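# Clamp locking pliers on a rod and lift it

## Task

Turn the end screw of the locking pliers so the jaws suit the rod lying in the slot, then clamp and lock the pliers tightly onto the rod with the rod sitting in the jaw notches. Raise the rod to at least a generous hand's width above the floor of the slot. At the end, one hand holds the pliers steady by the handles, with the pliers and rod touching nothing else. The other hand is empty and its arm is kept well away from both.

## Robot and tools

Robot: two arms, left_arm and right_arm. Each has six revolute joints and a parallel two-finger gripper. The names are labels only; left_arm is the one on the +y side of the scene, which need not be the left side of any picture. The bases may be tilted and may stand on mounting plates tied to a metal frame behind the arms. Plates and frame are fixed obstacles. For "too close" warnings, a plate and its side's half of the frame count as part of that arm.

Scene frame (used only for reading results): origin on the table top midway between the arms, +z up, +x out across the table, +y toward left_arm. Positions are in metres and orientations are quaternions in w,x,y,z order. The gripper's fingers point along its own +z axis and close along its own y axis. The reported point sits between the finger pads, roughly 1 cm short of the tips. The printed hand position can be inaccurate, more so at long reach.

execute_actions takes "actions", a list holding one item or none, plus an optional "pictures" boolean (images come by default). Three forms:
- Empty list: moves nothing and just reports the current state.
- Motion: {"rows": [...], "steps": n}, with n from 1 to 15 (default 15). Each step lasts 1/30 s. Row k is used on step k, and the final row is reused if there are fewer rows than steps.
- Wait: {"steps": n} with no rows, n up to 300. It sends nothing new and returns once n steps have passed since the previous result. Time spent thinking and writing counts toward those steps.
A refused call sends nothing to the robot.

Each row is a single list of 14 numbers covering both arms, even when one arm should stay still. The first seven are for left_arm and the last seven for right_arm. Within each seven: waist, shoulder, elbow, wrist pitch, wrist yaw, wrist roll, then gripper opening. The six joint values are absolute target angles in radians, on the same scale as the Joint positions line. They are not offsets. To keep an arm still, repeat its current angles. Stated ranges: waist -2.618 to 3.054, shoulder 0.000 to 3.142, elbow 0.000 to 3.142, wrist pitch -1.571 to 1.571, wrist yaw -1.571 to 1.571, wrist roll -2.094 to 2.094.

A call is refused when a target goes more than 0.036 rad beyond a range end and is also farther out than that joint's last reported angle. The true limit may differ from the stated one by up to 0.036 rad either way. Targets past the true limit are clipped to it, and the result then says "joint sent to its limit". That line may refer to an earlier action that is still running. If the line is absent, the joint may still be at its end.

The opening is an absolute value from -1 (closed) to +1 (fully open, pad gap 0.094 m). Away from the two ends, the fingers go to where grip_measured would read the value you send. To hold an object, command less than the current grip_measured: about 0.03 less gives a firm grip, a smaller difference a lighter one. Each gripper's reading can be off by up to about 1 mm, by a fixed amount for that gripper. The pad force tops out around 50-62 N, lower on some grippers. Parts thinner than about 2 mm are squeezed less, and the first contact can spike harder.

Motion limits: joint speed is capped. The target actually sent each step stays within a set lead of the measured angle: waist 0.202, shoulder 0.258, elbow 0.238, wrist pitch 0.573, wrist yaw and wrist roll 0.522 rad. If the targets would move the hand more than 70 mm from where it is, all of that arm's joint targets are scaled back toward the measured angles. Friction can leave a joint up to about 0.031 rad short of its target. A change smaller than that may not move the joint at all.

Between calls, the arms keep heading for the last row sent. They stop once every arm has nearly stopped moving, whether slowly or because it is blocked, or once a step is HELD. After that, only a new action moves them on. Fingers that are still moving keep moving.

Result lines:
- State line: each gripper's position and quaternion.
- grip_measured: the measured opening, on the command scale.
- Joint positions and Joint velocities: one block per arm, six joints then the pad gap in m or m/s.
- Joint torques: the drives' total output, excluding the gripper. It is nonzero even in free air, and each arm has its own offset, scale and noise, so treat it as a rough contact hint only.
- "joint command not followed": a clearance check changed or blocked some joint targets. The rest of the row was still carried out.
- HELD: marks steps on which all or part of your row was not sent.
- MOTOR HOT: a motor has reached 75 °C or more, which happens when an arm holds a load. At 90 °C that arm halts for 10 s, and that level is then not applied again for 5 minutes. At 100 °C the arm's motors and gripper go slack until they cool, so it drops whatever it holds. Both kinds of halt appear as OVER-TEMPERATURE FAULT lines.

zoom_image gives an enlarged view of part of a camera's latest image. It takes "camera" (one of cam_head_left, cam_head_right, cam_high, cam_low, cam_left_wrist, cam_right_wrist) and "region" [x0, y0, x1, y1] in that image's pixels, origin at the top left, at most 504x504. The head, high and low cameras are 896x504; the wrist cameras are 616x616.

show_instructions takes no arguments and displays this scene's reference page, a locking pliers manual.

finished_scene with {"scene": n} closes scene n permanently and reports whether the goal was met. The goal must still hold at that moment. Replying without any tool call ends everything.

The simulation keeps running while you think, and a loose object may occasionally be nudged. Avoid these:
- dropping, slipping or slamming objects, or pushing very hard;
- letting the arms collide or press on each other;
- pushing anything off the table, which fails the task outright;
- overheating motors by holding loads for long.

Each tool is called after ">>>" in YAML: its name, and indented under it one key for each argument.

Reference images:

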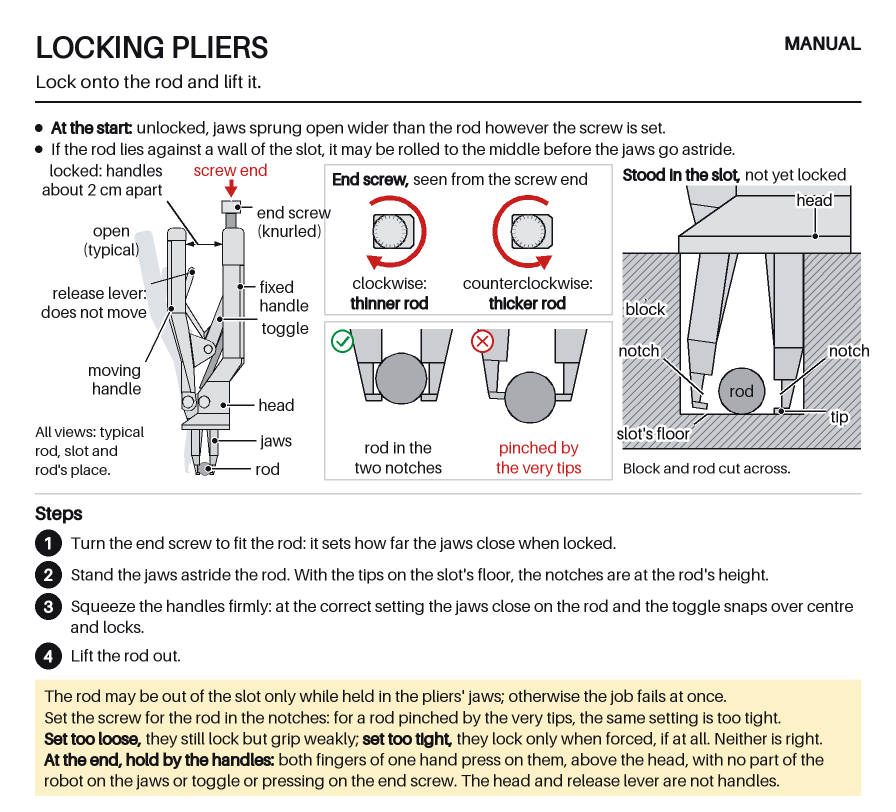

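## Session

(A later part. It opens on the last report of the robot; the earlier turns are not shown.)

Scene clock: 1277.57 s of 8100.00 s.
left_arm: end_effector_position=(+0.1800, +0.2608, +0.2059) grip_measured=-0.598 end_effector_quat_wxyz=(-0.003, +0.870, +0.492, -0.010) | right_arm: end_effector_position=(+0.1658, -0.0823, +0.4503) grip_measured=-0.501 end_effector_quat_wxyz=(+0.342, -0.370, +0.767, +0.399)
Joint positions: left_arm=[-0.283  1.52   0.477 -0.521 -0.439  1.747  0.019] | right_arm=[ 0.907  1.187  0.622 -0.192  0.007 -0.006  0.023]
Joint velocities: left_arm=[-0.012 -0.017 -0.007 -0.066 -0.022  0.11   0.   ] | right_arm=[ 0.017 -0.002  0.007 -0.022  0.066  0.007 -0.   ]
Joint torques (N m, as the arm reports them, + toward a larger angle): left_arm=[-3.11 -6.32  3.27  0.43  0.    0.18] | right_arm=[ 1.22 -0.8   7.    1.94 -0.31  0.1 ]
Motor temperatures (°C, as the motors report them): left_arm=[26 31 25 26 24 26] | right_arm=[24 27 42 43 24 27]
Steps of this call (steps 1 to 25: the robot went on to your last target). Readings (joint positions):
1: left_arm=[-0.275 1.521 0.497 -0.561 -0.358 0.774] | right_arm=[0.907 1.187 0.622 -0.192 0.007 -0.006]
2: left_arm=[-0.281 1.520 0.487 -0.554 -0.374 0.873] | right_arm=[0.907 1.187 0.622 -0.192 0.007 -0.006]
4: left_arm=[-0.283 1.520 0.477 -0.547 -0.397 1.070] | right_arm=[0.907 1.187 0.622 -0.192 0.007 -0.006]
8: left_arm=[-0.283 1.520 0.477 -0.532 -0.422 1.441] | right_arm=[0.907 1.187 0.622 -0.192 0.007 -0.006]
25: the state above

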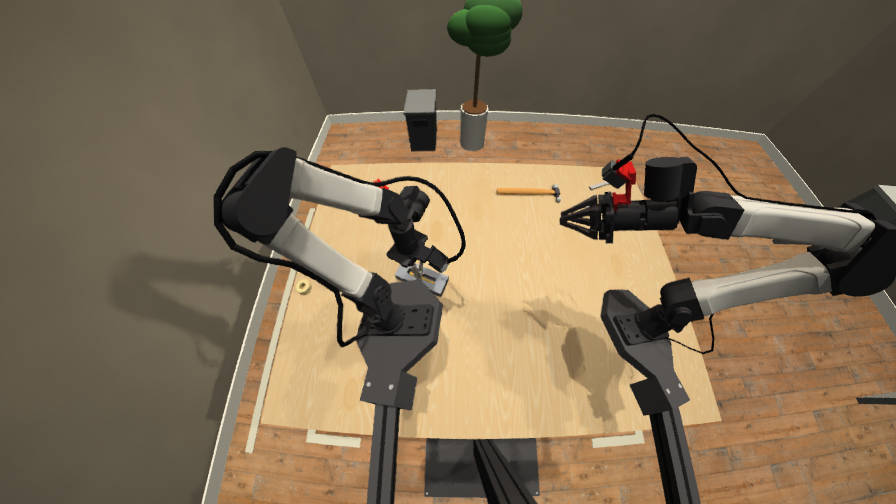

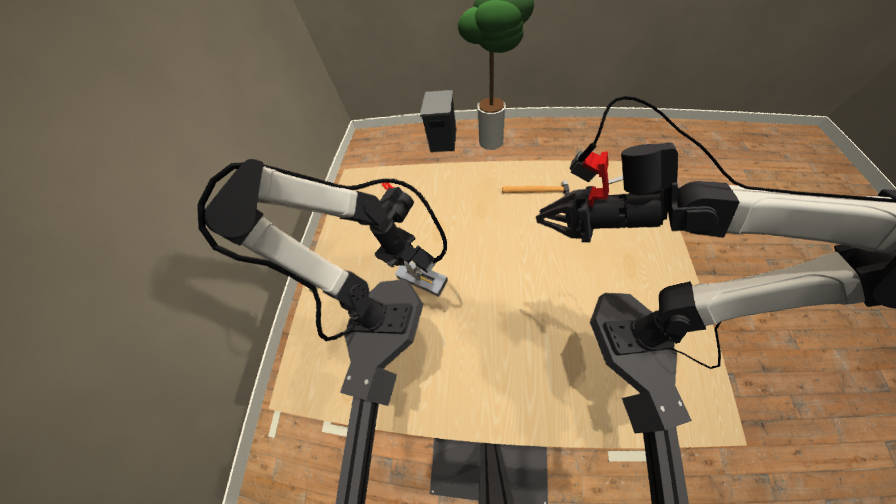

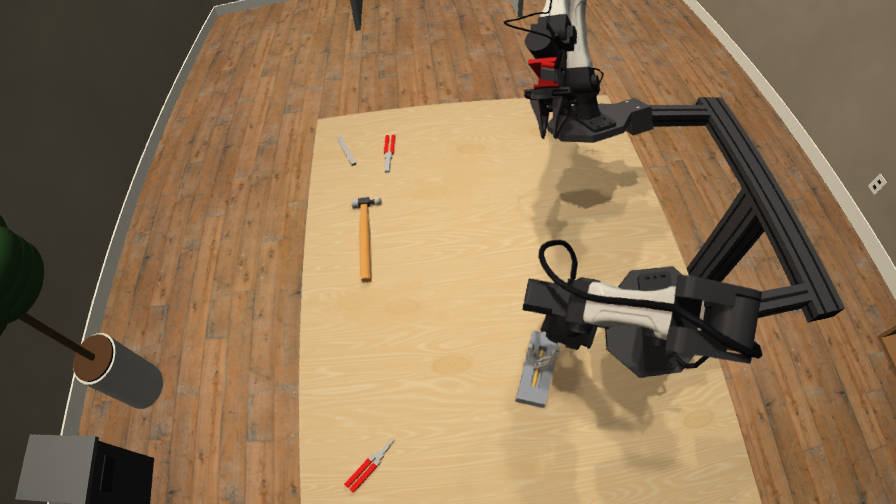

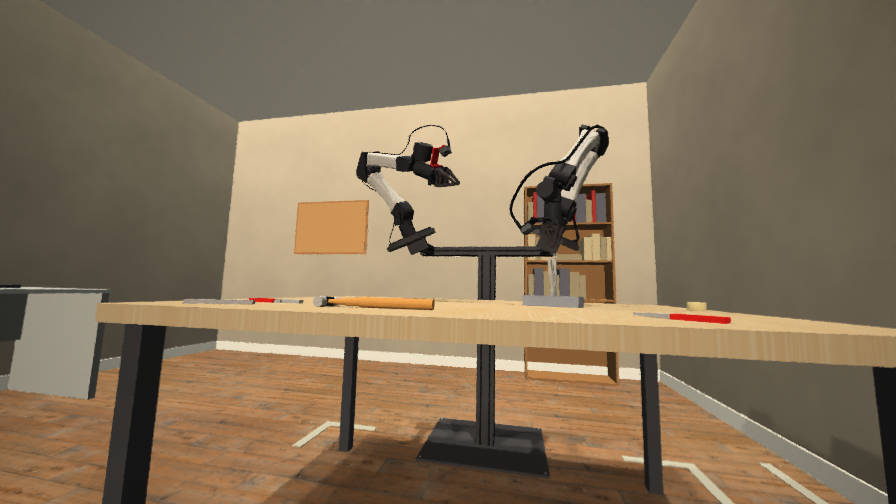

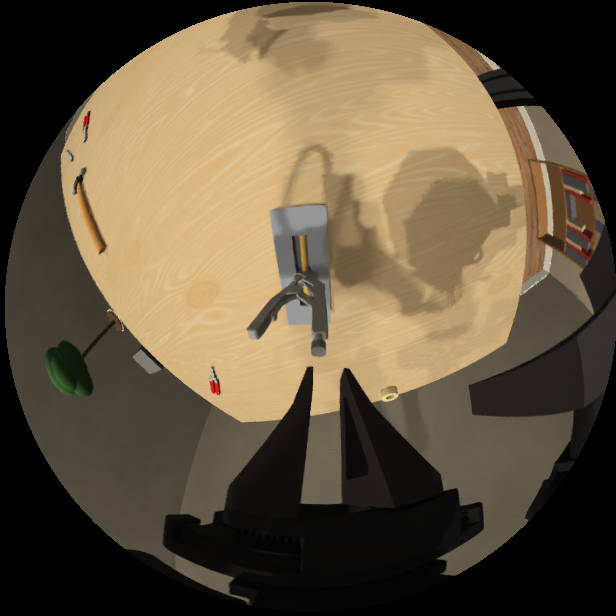

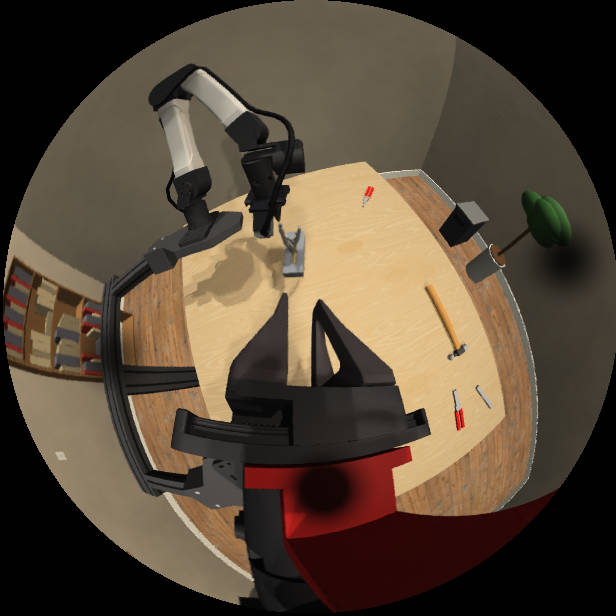

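>>> execute_actions:
  actions:
    - {"rows":[[-0.283,1.52,0.46,-0.47,-0.44,1.76,-0.45,0.9,1.2,0.6,-0.2,0,0,-0.5],[-0.283,1.52,0.46,-0.45,-0.44,1.76,-0.4,0.9,1.2,0.6,-0.2,0,0,-0.5],[-0.272,1.533,0.46,-0.43,-0.44,1.76,-0.4,0.9,1.2,0.6,-0.2,0,0,-0.5],[-0.267,1.542,0.456,-0.41,-0.44,1.76,-0.4,0.9,1.2,0.6,-0.2,0,0,-0.5],[-0.262,1.551,0.452,-0.395,-0.44,1.76,-0.4,0.9,1.2,0.6,-0.2,0,0,-0.5],[-0.257,1.56,0.448,-0.38,-0.44,1.76,-0.4,0.9,1.2,0.6,-0.2,0,0,-0.5],[-0.252,1.569,0.444,-0.365,-0.44,1.76,-0.4,0.9,1.2,0.6,-0.2,0,0,-0.5],[-0.247,1.578,0.44,-0.35,-0.44,1.76,-0.4,0.9,1.2,0.6,-0.2,0,0,-0.5],[-0.242,1.587,0.436,-0.335,-0.44,1.76,-0.4,0.9,1.2,0.6,-0.2,0,0,-0.5],[-0.237,1.596,0.432,-0.32,-0.44,1.76,-0.4,0.9,1.2,0.6,-0.2,0,0,-0.5],[-0.232,1.605,0.428,-0.305,-0.44,1.76,-0.4,0.9,1.2,0.6,-0.2,0,0,-0.5],[-0.227,1.614,0.424,-0.295,-0.44,1.76,-0.4,0.9,1.2,0.6,-0.2,0,0,-0.5],[-0.221,1.623,0.42,-0.295,-0.44,1.76,-0.4,0.9,1.2,0.6,-0.2,0,0,-0.5],[-0.215,1.632,0.416,-0.295,-0.44,1.76,-0.4,0.9,1.2,0.6,-0.2,0,0,-0.5],[-0.209,1.643,0.412,-0.295,-0.44,1.76,-0.4,0.9,1.2,0.6,-0.2,0,0,-0.5]],"steps":15}
  pictures: false

>>> execute_actions:
  actions:
    - {"steps":15}

Scene clock: 1290.93 s of 8100.00 s.
left_arm: end_effector_position=(+0.1878, +0.2579, +0.1832) grip_measured=-0.402 end_effector_quat_wxyz=(+0.008, +0.854, +0.520, +0.001) | right_arm: end_effector_position=(+0.1658, -0.0823, +0.4503) grip_measured=-0.501 end_effector_quat_wxyz=(+0.342, -0.370, +0.767, +0.399)
Joint positions: left_arm=[-0.232  1.61   0.439 -0.334 -0.44   1.754  0.028] | right_arm=[ 0.907  1.187  0.622 -0.192  0.007 -0.006  0.023]
Joint velocities: left_arm=[ 0.178  0.256 -0.1    0.227  0.022 -0.022  0.   ] | right_arm=[-0.002 -0.022 -0.012  0.007  0.007 -0.022 -0.001]
Joint torques (N m, as the arm reports them, + toward a larger angle): left_arm=[-1.52 -4.18  2.17  0.44  0.1   0.15] | right_arm=[ 1.18 -0.84  6.91  1.97 -0.31  0.12]
Motor temperatures (°C, as the motors report them): left_arm=[26 31 25 26 24 26] | right_arm=[24 27 42 43 24 27]
Steps of this call (steps 1 to 30: the robot went on to your last target; steps 31 to 386: nothing new was sent; steps 387 to 401: all 15 steps of this action). Readings (joint positions):
387: left_arm=[-0.283 1.520 0.477 -0.517 -0.440 1.754] | right_arm=[0.907 1.187 0.622 -0.192 0.007 -0.006]
388: left_arm=[-0.283 1.520 0.477 -0.509 -0.440 1.754] | right_arm=[0.907 1.187 0.622 -0.192 0.007 -0.006]
390: left_arm=[-0.283 1.520 0.477 -0.484 -0.440 1.754] | right_arm=[0.907 1.187 0.622 -0.192 0.007 -0.006]
394: left_arm=[-0.269 1.543 0.472 -0.420 -0.440 1.754] | right_arm=[0.907 1.187 0.622 -0.192 0.007 -0.006]
401: the state above

Scene clock: 1291.43 s of 8100.00 s.
left_arm: end_effector_position=(+0.1853, +0.2587, +0.1783) grip_measured=-0.402 end_effector_quat_wxyz=(+0.005, +0.852, +0.523, -0.001) | right_arm: end_effector_position=(+0.1658, -0.0823, +0.4503) grip_measured=-0.501 end_effector_quat_wxyz=(+0.342, -0.370, +0.767, +0.399)
Joint positions: left_arm=[-0.222  1.629  0.429 -0.309 -0.44   1.754  0.028] | right_arm=[ 0.907  1.187  0.622 -0.192  0.007 -0.006  0.023]
Joint velocities: left_arm=[ 0.012 -0.007 -0.012 -0.081 -0.007 -0.007 -0.001] | right_arm=[ 0.007 -0.012 -0.007 -0.037  0.007  0.007  0.   ]
Joint torques (N m, as the arm reports them, + toward a larger angle): left_arm=[-1.57 -4.4   2.35  0.48  0.09  0.15] | right_arm=[ 1.03 -0.95  7.14  1.96 -0.31  0.11]
Motor temperatures (°C, as the motors report them): left_arm=[26 31 25 26 24 26] | right_arm=[24 27 42 43 24 27]
Steps of this call (steps 1 to 15: the robot went on to your last target). Readings (joint positions):
1: left_arm=[-0.227 1.619 0.436 -0.329 -0.440 1.754] | right_arm=[0.907 1.187 0.622 -0.192 0.007 -0.006]
2: left_arm=[-0.224 1.624 0.433 -0.326 -0.440 1.754] | right_arm=[0.907 1.187 0.622 -0.192 0.007 -0.006]
4: left_arm=[-0.222 1.629 0.430 -0.322 -0.440 1.754] | right_arm=[0.907 1.187 0.622 -0.192 0.007 -0.006]
8: left_arm=[-0.222 1.629 0.429 -0.314 -0.440 1.754] | right_arm=[0.907 1.187 0.622 -0.192 0.007 -0.006]
15: the state above

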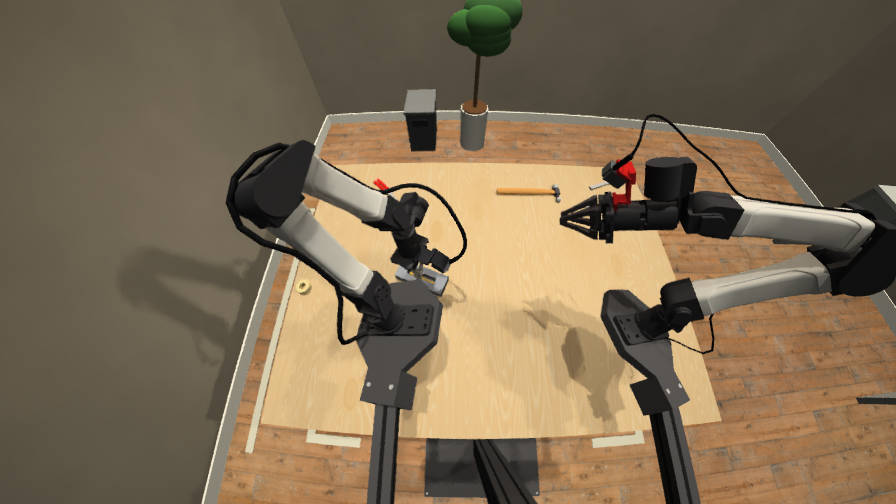

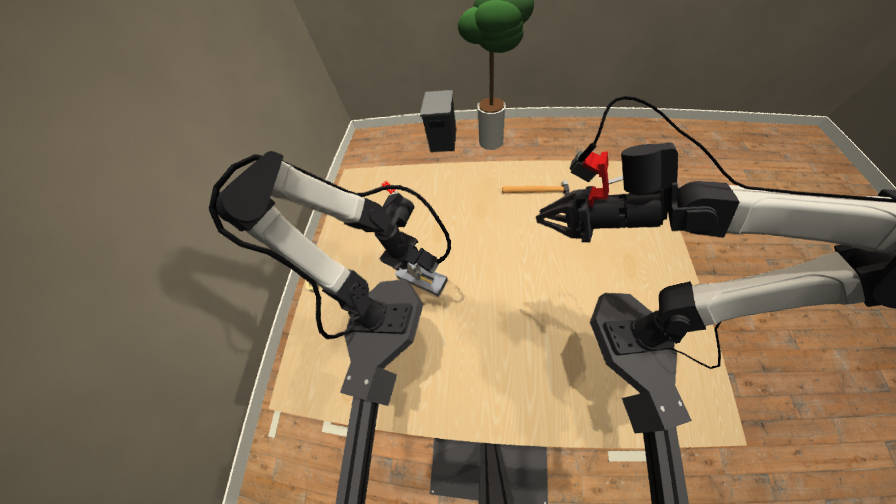

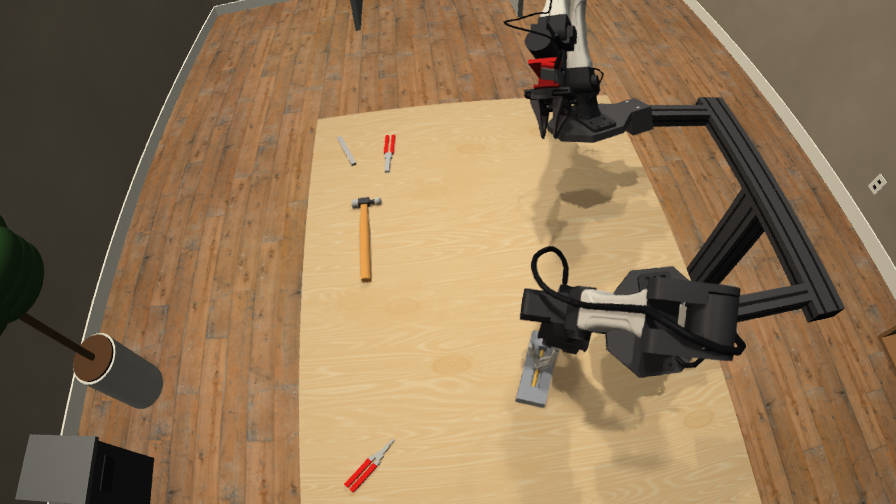

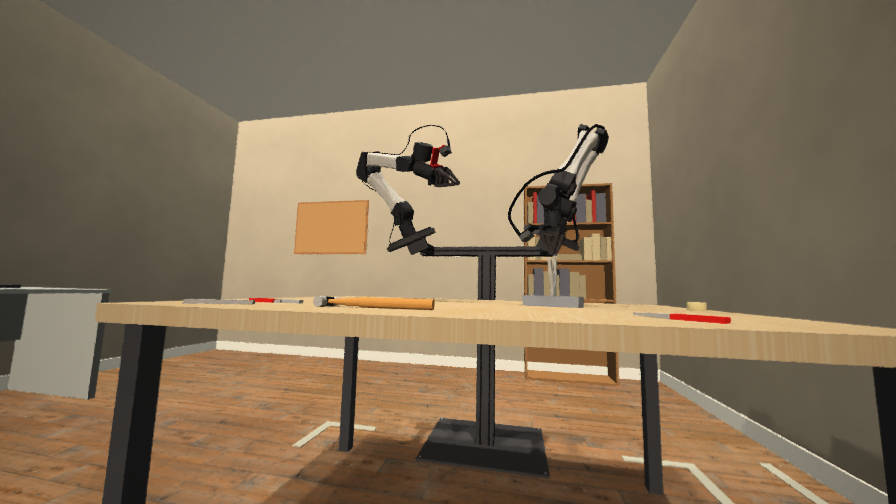

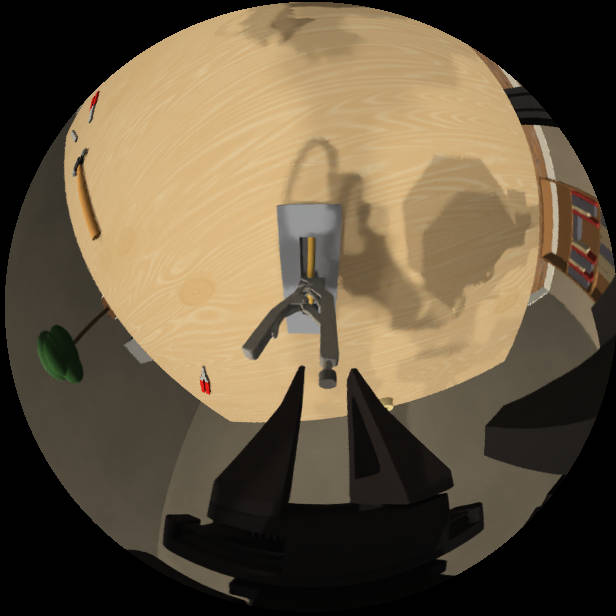

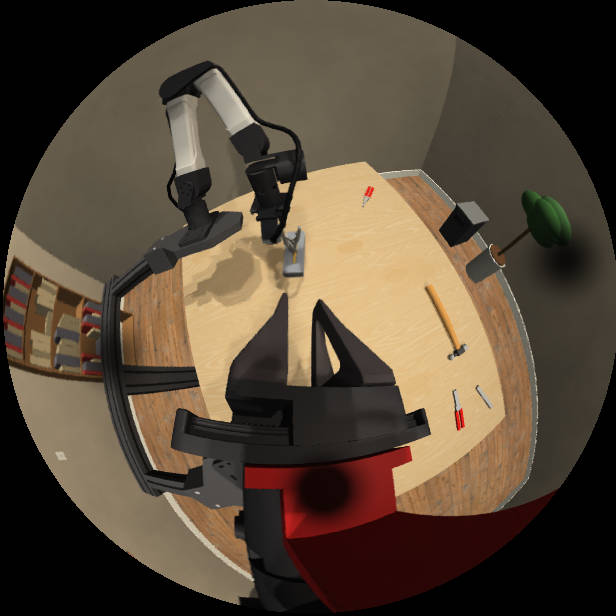

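>>> execute_actions:
  actions:
    - {"rows":[[-0.209,1.643,0.412,-0.303,-0.44,1.76,-0.5,0.9,1.2,0.6,-0.2,0,0,-0.5],[-0.209,1.643,0.412,-0.303,-0.44,1.76,-0.6,0.9,1.2,0.6,-0.2,0,0,-0.5],[-0.209,1.643,0.412,-0.303,-0.44,1.76,-0.68,0.9,1.2,0.6,-0.2,0,0,-0.5],[-0.209,1.643,0.412,-0.303,-0.44,1.76,-0.73,0.9,1.2,0.6,-0.2,0,0,-0.5],[-0.209,1.643,0.412,-0.303,-0.44,1.76,-0.76,0.9,1.2,0.6,-0.2,0,0,-0.5],[-0.209,1.643,0.412,-0.303,-0.44,1.76,-0.79,0.9,1.2,0.6,-0.2,0,0,-0.5],[-0.209,1.643,0.412,-0.303,-0.44,1.76,-0.81,0.9,1.2,0.6,-0.2,0,0,-0.5],[-0.209,1.643,0.412,-0.303,-0.44,1.76,-0.81,0.9,1.2,0.6,-0.2,0,0,-0.5],[-0.209,1.643,0.412,-0.303,-0.44,1.76,-0.81,0.9,1.2,0.6,-0.2,0,0,-0.5],[-0.209,1.643,0.412,-0.303,-0.44,1.7,-0.81,0.9,1.2,0.6,-0.2,0,0,-0.5],[-0.209,1.643,0.412,-0.303,-0.44,1.64,-0.81,0.9,1.2,0.6,-0.2,0,0,-0.5],[-0.209,1.643,0.412,-0.303,-0.44,1.58,-0.81,0.9,1.2,0.6,-0.2,0,0,-0.5],[-0.209,1.643,0.412,-0.303,-0.44,1.52,-0.81,0.9,1.2,0.6,-0.2,0,0,-0.5],[-0.209,1.643,0.412,-0.303,-0.44,1.46,-0.81,0.9,1.2,0.6,-0.2,0,0,-0.5],[-0.209,1.643,0.412,-0.303,-0.44,1.4,-0.81,0.9,1.2,0.6,-0.2,0,0,-0.5]],"steps":15}
  pictures: false

>>> execute_actions:
  actions:
    - {"rows":[[-0.215,1.635,0.42,-0.3,-0.44,1.34,-0.81,0.9,1.2,0.6,-0.2,0,0,-0.5],[-0.215,1.635,0.42,-0.3,-0.44,1.28,-0.81,0.9,1.2,0.6,-0.2,0,0,-0.5],[-0.215,1.635,0.42,-0.3,-0.44,1.22,-0.81,0.9,1.2,0.6,-0.2,0,0,-0.5],[-0.215,1.635,0.42,-0.3,-0.44,1.16,-0.81,0.9,1.2,0.6,-0.2,0,0,-0.5],[-0.215,1.635,0.42,-0.3,-0.44,1.1,-0.81,0.9,1.2,0.6,-0.2,0,0,-0.5],[-0.215,1.635,0.42,-0.3,-0.44,1.03,-0.81,0.9,1.2,0.6,-0.2,0,0,-0.5],[-0.215,1.635,0.42,-0.3,-0.44,0.95,-0.81,0.9,1.2,0.6,-0.2,0,0,-0.5],[-0.215,1.635,0.42,-0.3,-0.44,0.87,-0.81,0.9,1.2,0.6,-0.2,0,0,-0.5],[-0.215,1.635,0.42,-0.3,-0.44,0.79,-0.81,0.9,1.2,0.6,-0.2,0,0,-0.5],[-0.215,1.635,0.42,-0.3,-0.44,0.71,-0.81,0.9,1.2,0.6,-0.2,0,0,-0.5],[-0.215,1.635,0.42,-0.3,-0.44,0.63,-0.81,0.9,1.2,0.6,-0.2,0,0,-0.5],[-0.215,1.635,0.42,-0.3,-0.44,0.55,-0.81,0.9,1.2,0.6,-0.2,0,0,-0.5],[-0.215,1.635,0.42,-0.3,-0.44,0.47,-0.81,0.9,1.2,0.6,-0.2,0,0,-0.5],[-0.215,1.635,0.42,-0.3,-0.44,0.39,-0.81,0.9,1.2,0.6,-0.2,0,0,-0.5],[-0.215,1.635,0.42,-0.3,-0.44,0.31,-0.81,0.9,1.2,0.6,-0.2,0,0,-0.5]],"steps":15}
  pictures: false

>>> execute_actions:
  actions:
    - {"rows":[[-0.215,1.635,0.42,-0.3,-0.44,0.23,-0.81,0.9,1.2,0.6,-0.2,0,0,-0.5],[-0.215,1.635,0.42,-0.3,-0.44,0.15,-0.81,0.9,1.2,0.6,-0.2,0,0,-0.5],[-0.215,1.635,0.42,-0.3,-0.44,0.07,-0.81,0.9,1.2,0.6,-0.2,0,0,-0.5],[-0.215,1.635,0.42,-0.3,-0.44,0,-0.81,0.9,1.2,0.6,-0.2,0,0,-0.5]],"steps":15}

Scene clock: 1309.50 s of 8100.00 s.
left_arm: end_effector_position=(+0.1855, +0.2586, +0.1783) grip_measured=-0.794 end_effector_quat_wxyz=(+0.005, +0.807, +0.591, -0.001) | right_arm: end_effector_position=(+0.1658, -0.0823, +0.4503) grip_measured=-0.501 end_effector_quat_wxyz=(+0.342, -0.370, +0.767, +0.399)
Joint positions: left_arm=[-0.222  1.629  0.429 -0.308 -0.44   1.591  0.01 ] | right_arm=[ 0.907  1.187  0.622 -0.192  0.007 -0.006  0.023]
Joint velocities: left_arm=[ 0.002 -0.002 -0.012  0.007  0.066 -1.282 -0.   ] | right_arm=[ 0.027  0.002 -0.012 -0.051 -0.007 -0.022 -0.001]
Joint torques (N m, as the arm reports them, + toward a larger angle): left_arm=[-1.6  -4.45  2.4   0.41  0.11  0.05] | right_arm=[ 1.05 -0.76  7.14  1.95 -0.32  0.12]
Motor temperatures (°C, as the motors report them): left_arm=[26 30 25 26 24 26] | right_arm=[24 27 42 44 24 27]
Steps of this call (steps 1 to 15: the robot went on to your last target; steps 16 to 527: nothing new was sent; steps 528 to 542: all 15 steps of this action). Readings (joint positions):
528: left_arm=[-0.222 1.629 0.429 -0.308 -0.440 1.754] | right_arm=[0.907 1.187 0.622 -0.192 0.007 -0.006]
529: left_arm=[-0.222 1.629 0.429 -0.308 -0.440 1.754] | right_arm=[0.907 1.187 0.622 -0.192 0.007 -0.006]
531: left_arm=[-0.222 1.629 0.429 -0.308 -0.440 1.754] | right_arm=[0.907 1.187 0.622 -0.192 0.007 -0.006]
535: left_arm=[-0.222 1.629 0.429 -0.308 -0.440 1.754] | right_arm=[0.907 1.187 0.622 -0.192 0.007 -0.006]
542: the state above

Scene clock: 1310.00 s of 8100.00 s.
left_arm: end_effector_position=(+0.1860, +0.2585, +0.1783) grip_measured=-0.794 end_effector_quat_wxyz=(+0.005, +0.448, +0.894, -0.004) | right_arm: end_effector_position=(+0.1658, -0.0823, +0.4503) grip_measured=-0.501 end_effector_quat_wxyz=(+0.342, -0.370, +0.767, +0.399)
Joint positions: left_arm=[-0.222  1.629  0.429 -0.305 -0.44   0.645  0.01 ] | right_arm=[ 0.907  1.187  0.622 -0.192  0.007 -0.006  0.023]
Joint velocities: left_arm=[-0.002  0.007 -0.002  0.007 -0.022 -2.293 -0.001] | right_arm=[ 0.002 -0.007  0.012 -0.022  0.037 -0.022  0.002]
Joint torques (N m, as the arm reports them, + toward a larger angle): left_arm=[-2.09 -5.29  3.14  0.47  0.04  0.05] | right_arm=[ 1.22 -0.89  7.16  1.98 -0.29  0.13]
Motor temperatures (°C, as the motors report them): left_arm=[26 29 25 26 24 26] | right_arm=[24 27 42 44 24 27]
Steps of this call (steps 1 to 15: all 15 steps of this action). Readings (joint positions):
1: left_arm=[-0.222 1.629 0.429 -0.308 -0.440 1.546] | right_arm=[0.907 1.187 0.622 -0.192 0.007 -0.006]
2: left_arm=[-0.222 1.629 0.429 -0.307 -0.440 1.497] | right_arm=[0.907 1.187 0.622 -0.192 0.007 -0.006]
4: left_arm=[-0.222 1.629 0.429 -0.306 -0.440 1.393] | right_arm=[0.907 1.187 0.622 -0.192 0.007 -0.006]
8: left_arm=[-0.222 1.629 0.429 -0.305 -0.440 1.157] | right_arm=[0.907 1.187 0.622 -0.192 0.007 -0.006]
15: the state above

Scene clock: 1310.50 s of 8100.00 s.
left_arm: end_effector_position=(+0.1860, +0.2585, +0.1783) grip_measured=-0.794 end_effector_quat_wxyz=(+0.004, +0.159, +0.987, -0.005) | right_arm: end_effector_position=(+0.1658, -0.0823, +0.4503) grip_measured=-0.501 end_effector_quat_wxyz=(+0.342, -0.370, +0.767, +0.399)
Joint positions: left_arm=[-0.222  1.629  0.429 -0.305 -0.44   0.036  0.01 ] | right_arm=[ 0.907  1.187  0.622 -0.192  0.007 -0.006  0.023]
Joint velocities: left_arm=[-0.032  0.012 -0.007  0.022  0.007 -0.242  0.   ] | right_arm=[ 0.002 -0.007  0.002  0.022  0.022 -0.037  0.   ]
Joint torques (N m, as the arm reports them, + toward a larger angle): left_arm=[-2.06 -5.26  3.12  0.47 -0.01  0.02] | right_arm=[ 1.1  -0.83  7.07  1.95 -0.28  0.05]
Motor temperatures (°C, as the motors report them): left_arm=[26 29 25 26 24 26] | right_arm=[24 27 42 44 24 27]
Steps of this call (steps 1 to 15: all 15 steps of this action). Readings (joint positions):
1: left_arm=[-0.222 1.629 0.429 -0.305 -0.440 0.568] | right_arm=[0.907 1.187 0.622 -0.192 0.007 -0.006]
2: left_arm=[-0.222 1.629 0.429 -0.305 -0.440 0.490] | right_arm=[0.907 1.187 0.622 -0.192 0.007 -0.006]
4: left_arm=[-0.222 1.629 0.429 -0.305 -0.440 0.334] | right_arm=[0.907 1.187 0.622 -0.192 0.007 -0.006]
8: left_arm=[-0.222 1.629 0.429 -0.305 -0.440 0.141] | right_arm=[0.907 1.187 0.622 -0.192 0.007 -0.006]
15: the state above

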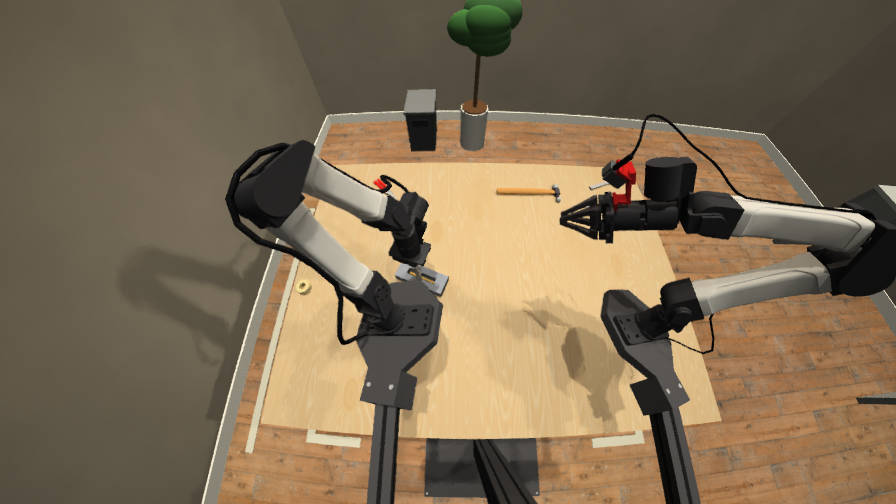

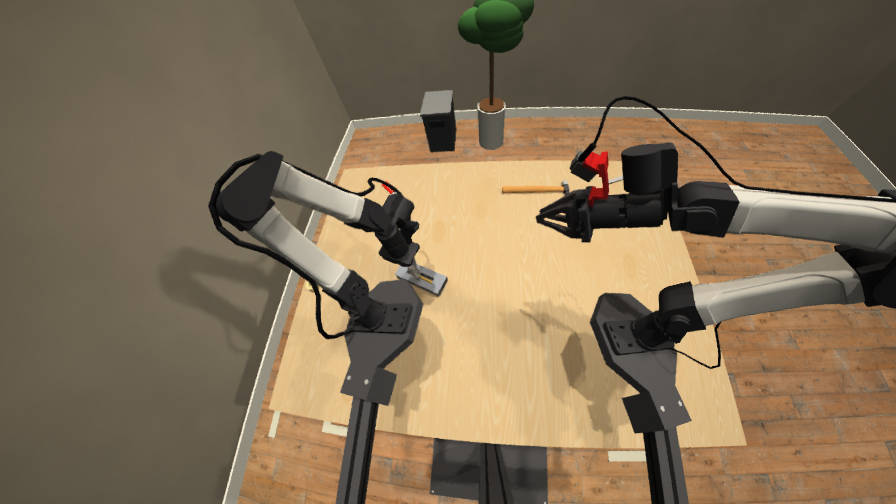

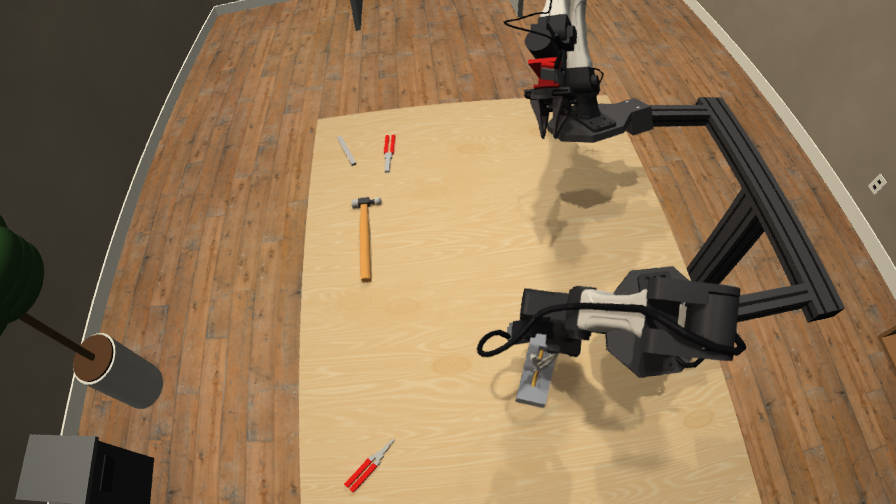

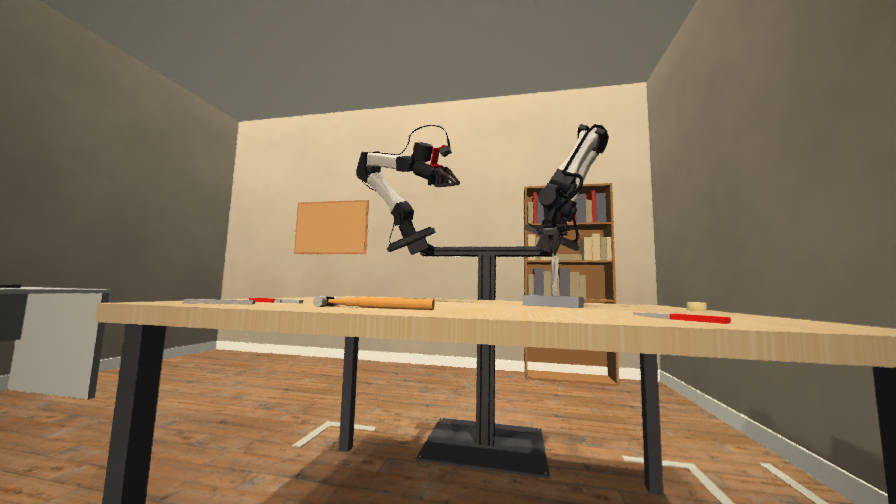

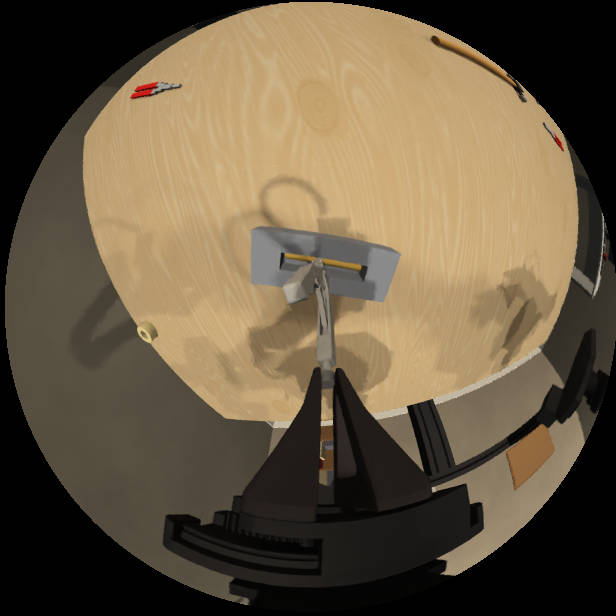

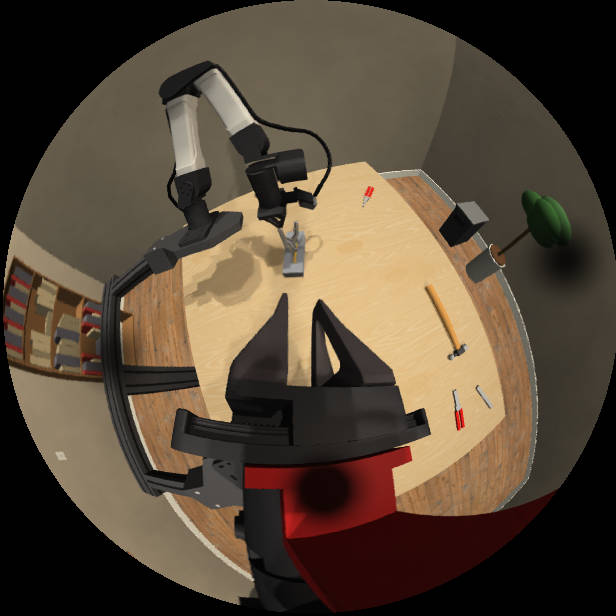

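>>> execute_actions:
  actions:
    - {"rows":[[-0.215,1.635,0.42,-0.3,-0.44,-0.08,-0.81,0.9,1.2,0.6,-0.2,0,0,-0.5],[-0.215,1.635,0.42,-0.3,-0.44,-0.18,-0.81,0.9,1.2,0.6,-0.2,0,0,-0.5],[-0.215,1.635,0.42,-0.3,-0.44,-0.28,-0.81,0.9,1.2,0.6,-0.2,0,0,-0.5],[-0.215,1.635,0.42,-0.3,-0.44,-0.38,-0.81,0.9,1.2,0.6,-0.2,0,0,-0.5],[-0.215,1.635,0.42,-0.3,-0.44,-0.45,-0.81,0.9,1.2,0.6,-0.2,0,0,-0.5]],"steps":15}
  pictures: false

>>> execute_actions:
  actions:
    - {"rows":[[-0.228,1.622,0.438,-0.31,-0.44,-0.4,-0.81,0.9,1.2,0.6,-0.2,0,0,-0.5],[-0.228,1.622,0.438,-0.31,-0.44,-0.34,-0.81,0.9,1.2,0.6,-0.2,0,0,-0.5],[-0.228,1.622,0.438,-0.31,-0.44,-0.28,-0.81,0.9,1.2,0.6,-0.2,0,0,-0.5],[-0.228,1.622,0.438,-0.31,-0.44,-0.22,-0.81,0.9,1.2,0.6,-0.2,0,0,-0.5],[-0.228,1.622,0.438,-0.31,-0.44,-0.16,-0.81,0.9,1.2,0.6,-0.2,0,0,-0.5],[-0.228,1.622,0.438,-0.31,-0.44,-0.1,-0.81,0.9,1.2,0.6,-0.2,0,0,-0.5],[-0.228,1.622,0.438,-0.31,-0.44,-0.04,-0.81,0.9,1.2,0.6,-0.2,0,0,-0.5],[-0.228,1.622,0.438,-0.31,-0.44,0.02,-0.81,0.9,1.2,0.6,-0.2,0,0,-0.5],[-0.228,1.622,0.438,-0.31,-0.44,0.08,-0.81,0.9,1.2,0.6,-0.2,0,0,-0.5],[-0.228,1.622,0.438,-0.31,-0.44,0.14,-0.81,0.9,1.2,0.6,-0.2,0,0,-0.5],[-0.228,1.622,0.438,-0.31,-0.44,0.18,-0.81,0.9,1.2,0.6,-0.2,0,0,-0.5]],"steps":15}
  pictures: false

>>> execute_actions:
  actions:
    - {"steps":12}

Scene clock: 1325.47 s of 8100.00 s.
left_arm: end_effector_position=(+0.1860, +0.2585, +0.1783) grip_measured=-0.794 end_effector_quat_wxyz=(+0.003, -0.065, +0.998, -0.006) | right_arm: end_effector_position=(+0.1658, -0.0823, +0.4503) grip_measured=-0.501 end_effector_quat_wxyz=(+0.342, -0.370, +0.767, +0.399)
Joint positions: left_arm=[-0.222  1.629  0.429 -0.305 -0.44  -0.415  0.01 ] | right_arm=[ 0.907  1.187  0.622 -0.192  0.007 -0.006  0.023]
Joint velocities: left_arm=[-0.012 -0.002  0.002  0.007  0.022 -0.154  0.001] | right_arm=[ 0.002 -0.012 -0.007 -0.095  0.022  0.007 -0.   ]
Joint torques (N m, as the arm reports them, + toward a larger angle): left_arm=[-2.06 -5.26  3.13  0.47 -0.02  0.01] | right_arm=[ 0.95 -0.84  7.04  2.03 -0.31  0.13]
Motor temperatures (°C, as the motors report them): left_arm=[26 29 25 26 24 26] | right_arm=[24 26 42 44 24 27]
Steps of this call (steps 1 to 30: the robot went on to your last target; steps 31 to 434: nothing new was sent; steps 435 to 449: all 15 steps of this action). Readings (joint positions):
435: left_arm=[-0.222 1.629 0.429 -0.305 -0.440 -0.004] | right_arm=[0.907 1.187 0.622 -0.192 0.007 -0.006]
436: left_arm=[-0.222 1.629 0.429 -0.305 -0.440 -0.033] | right_arm=[0.907 1.187 0.622 -0.192 0.007 -0.006]
438: left_arm=[-0.222 1.629 0.429 -0.305 -0.440 -0.129] | right_arm=[0.907 1.187 0.622 -0.192 0.007 -0.006]
442: left_arm=[-0.222 1.629 0.429 -0.305 -0.440 -0.313] | right_arm=[0.907 1.187 0.622 -0.192 0.007 -0.006]
449: the state above

Scene clock: 1325.97 s of 8100.00 s.
left_arm: end_effector_position=(+0.1858, +0.2585, +0.1783) grip_measured=-0.794 end_effector_quat_wxyz=(+0.004, +0.185, +0.983, -0.005) | right_arm: end_effector_position=(+0.1658, -0.0823, +0.4503) grip_measured=-0.501 end_effector_quat_wxyz=(+0.342, -0.370, +0.767, +0.399)
Joint positions: left_arm=[-0.222  1.629  0.429 -0.306 -0.44   0.088  0.01 ] | right_arm=[ 0.907  1.187  0.622 -0.192  0.007 -0.006  0.023]
Joint velocities: left_arm=[-0.002  0.007 -0.017 -0.022  0.007  0.564 -0.001] | right_arm=[-0.007  0.002  0.012  0.007  0.037 -0.051  0.   ]
Joint torques (N m, as the arm reports them, + toward a larger angle): left_arm=[-3.04 -6.52  4.71  0.38  0.02  0.13] | right_arm=[ 1.17 -0.79  6.94  1.96 -0.33  0.09]
Motor temperatures (°C, as the motors report them): left_arm=[26 29 25 26 24 26] | right_arm=[24 26 42 44 24 27]
Steps of this call (steps 1 to 15: all 15 steps of this action). Readings (joint positions):
1: left_arm=[-0.222 1.629 0.429 -0.306 -0.440 -0.414] | right_arm=[0.907 1.187 0.622 -0.192 0.007 -0.006]
2: left_arm=[-0.222 1.629 0.429 -0.306 -0.440 -0.404] | right_arm=[0.907 1.187 0.622 -0.192 0.007 -0.006]
4: left_arm=[-0.222 1.629 0.429 -0.306 -0.440 -0.355] | right_arm=[0.907 1.187 0.622 -0.192 0.007 -0.006]
8: left_arm=[-0.222 1.629 0.429 -0.306 -0.440 -0.189] | right_arm=[0.907 1.187 0.622 -0.192 0.007 -0.006]
15: the state above

Scene clock: 1326.37 s of 8100.00 s.
left_arm: end_effector_position=(+0.1858, +0.2585, +0.1783) grip_measured=-0.794 end_effector_quat_wxyz=(+0.004, +0.224, +0.975, -0.005) | right_arm: end_effector_position=(+0.1658, -0.0823, +0.4503) grip_measured=-0.501 end_effector_quat_wxyz=(+0.342, -0.370, +0.767, +0.399)
Joint positions: left_arm=[-0.222  1.629  0.429 -0.306 -0.44   0.167  0.01 ] | right_arm=[ 0.907  1.187  0.622 -0.192  0.007 -0.006  0.023]
Joint velocities: left_arm=[-0.007  0.007 -0.017 -0.007 -0.095 -0.007 -0.001] | right_arm=[-0.007  0.002  0.002 -0.022 -0.037 -0.051 -0.   ]
Joint torques (N m, as the arm reports them, + toward a larger angle): left_arm=[-3.04 -6.52  4.71  0.38  0.02  0.18] | right_arm=[ 1.12 -0.83  7.06  2.   -0.3   0.12]
Motor temperatures (°C, as the motors report them): left_arm=[26 29 25 26 24 26] | right_arm=[24 26 42 44 24 27]
Steps of this call (steps 1 to 12: the robot went on to your last target). Readings (joint positions):
1: left_arm=[-0.222 1.629 0.429 -0.306 -0.440 0.105] | right_arm=[0.907 1.187 0.622 -0.192 0.007 -0.006]
2: left_arm=[-0.222 1.629 0.429 -0.306 -0.440 0.119] | right_arm=[0.907 1.187 0.622 -0.192 0.007 -0.006]
4: left_arm=[-0.222 1.629 0.429 -0.306 -0.440 0.139] | right_arm=[0.907 1.187 0.622 -0.192 0.007 -0.006]
8: left_arm=[-0.222 1.629 0.429 -0.306 -0.440 0.159] | right_arm=[0.907 1.187 0.622 -0.192 0.007 -0.006]
12: the state above

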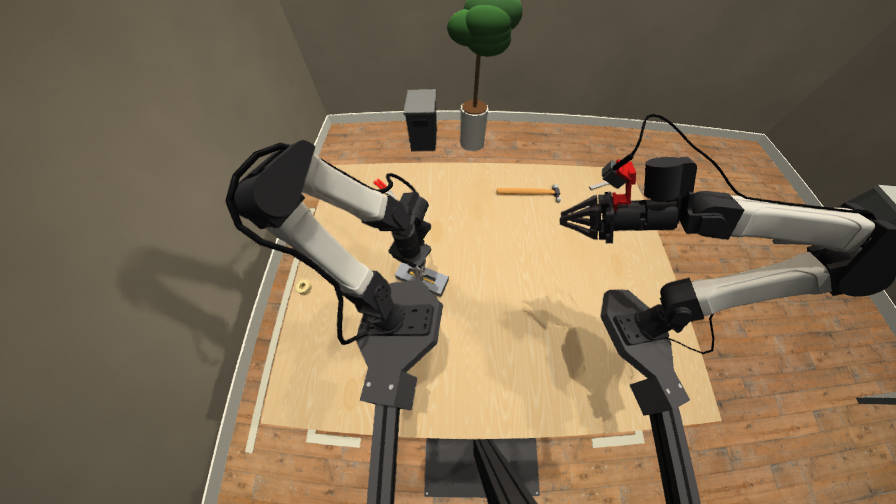

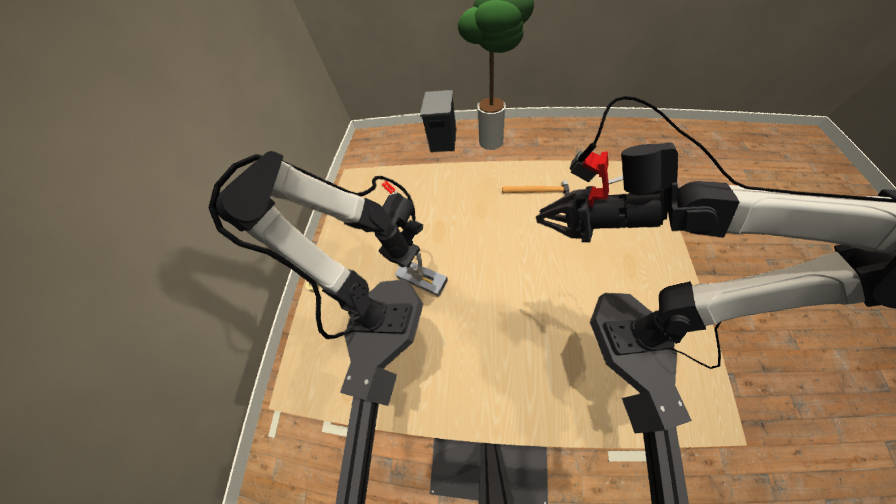

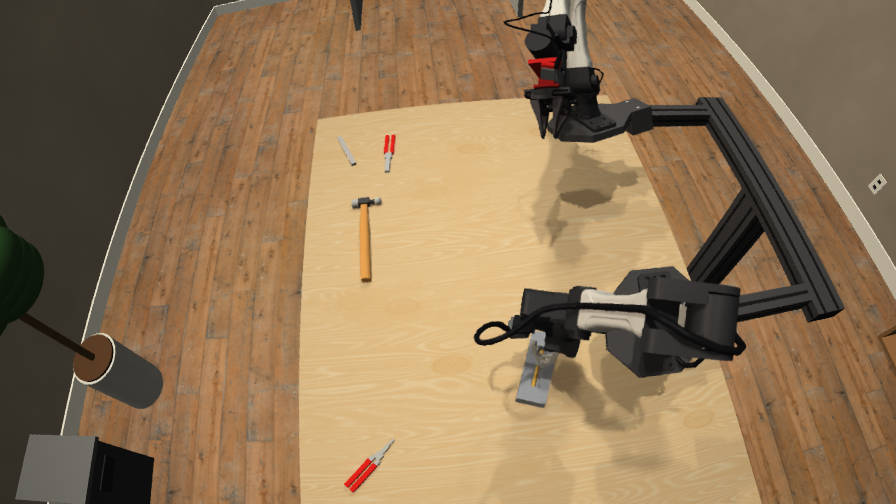

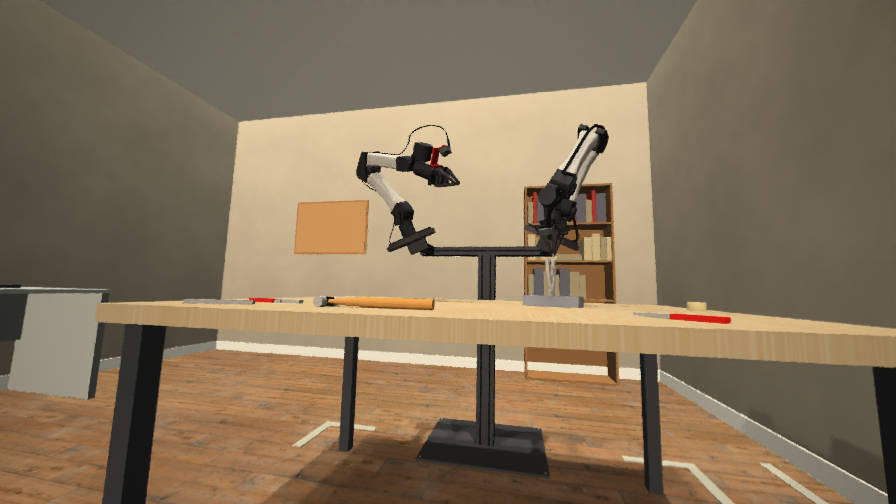

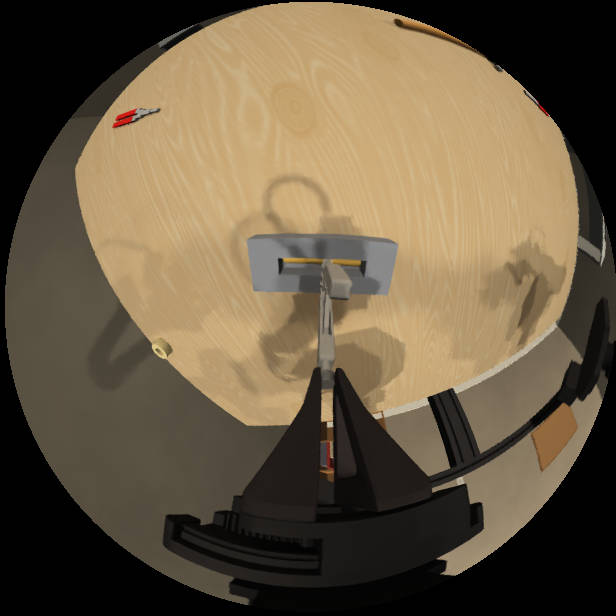

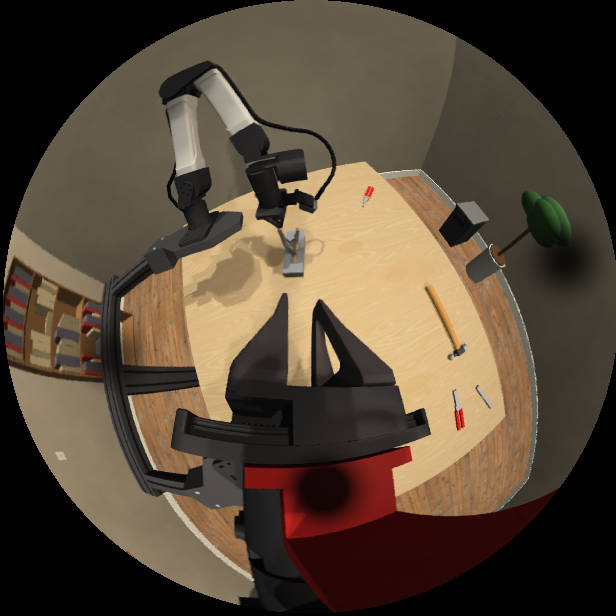

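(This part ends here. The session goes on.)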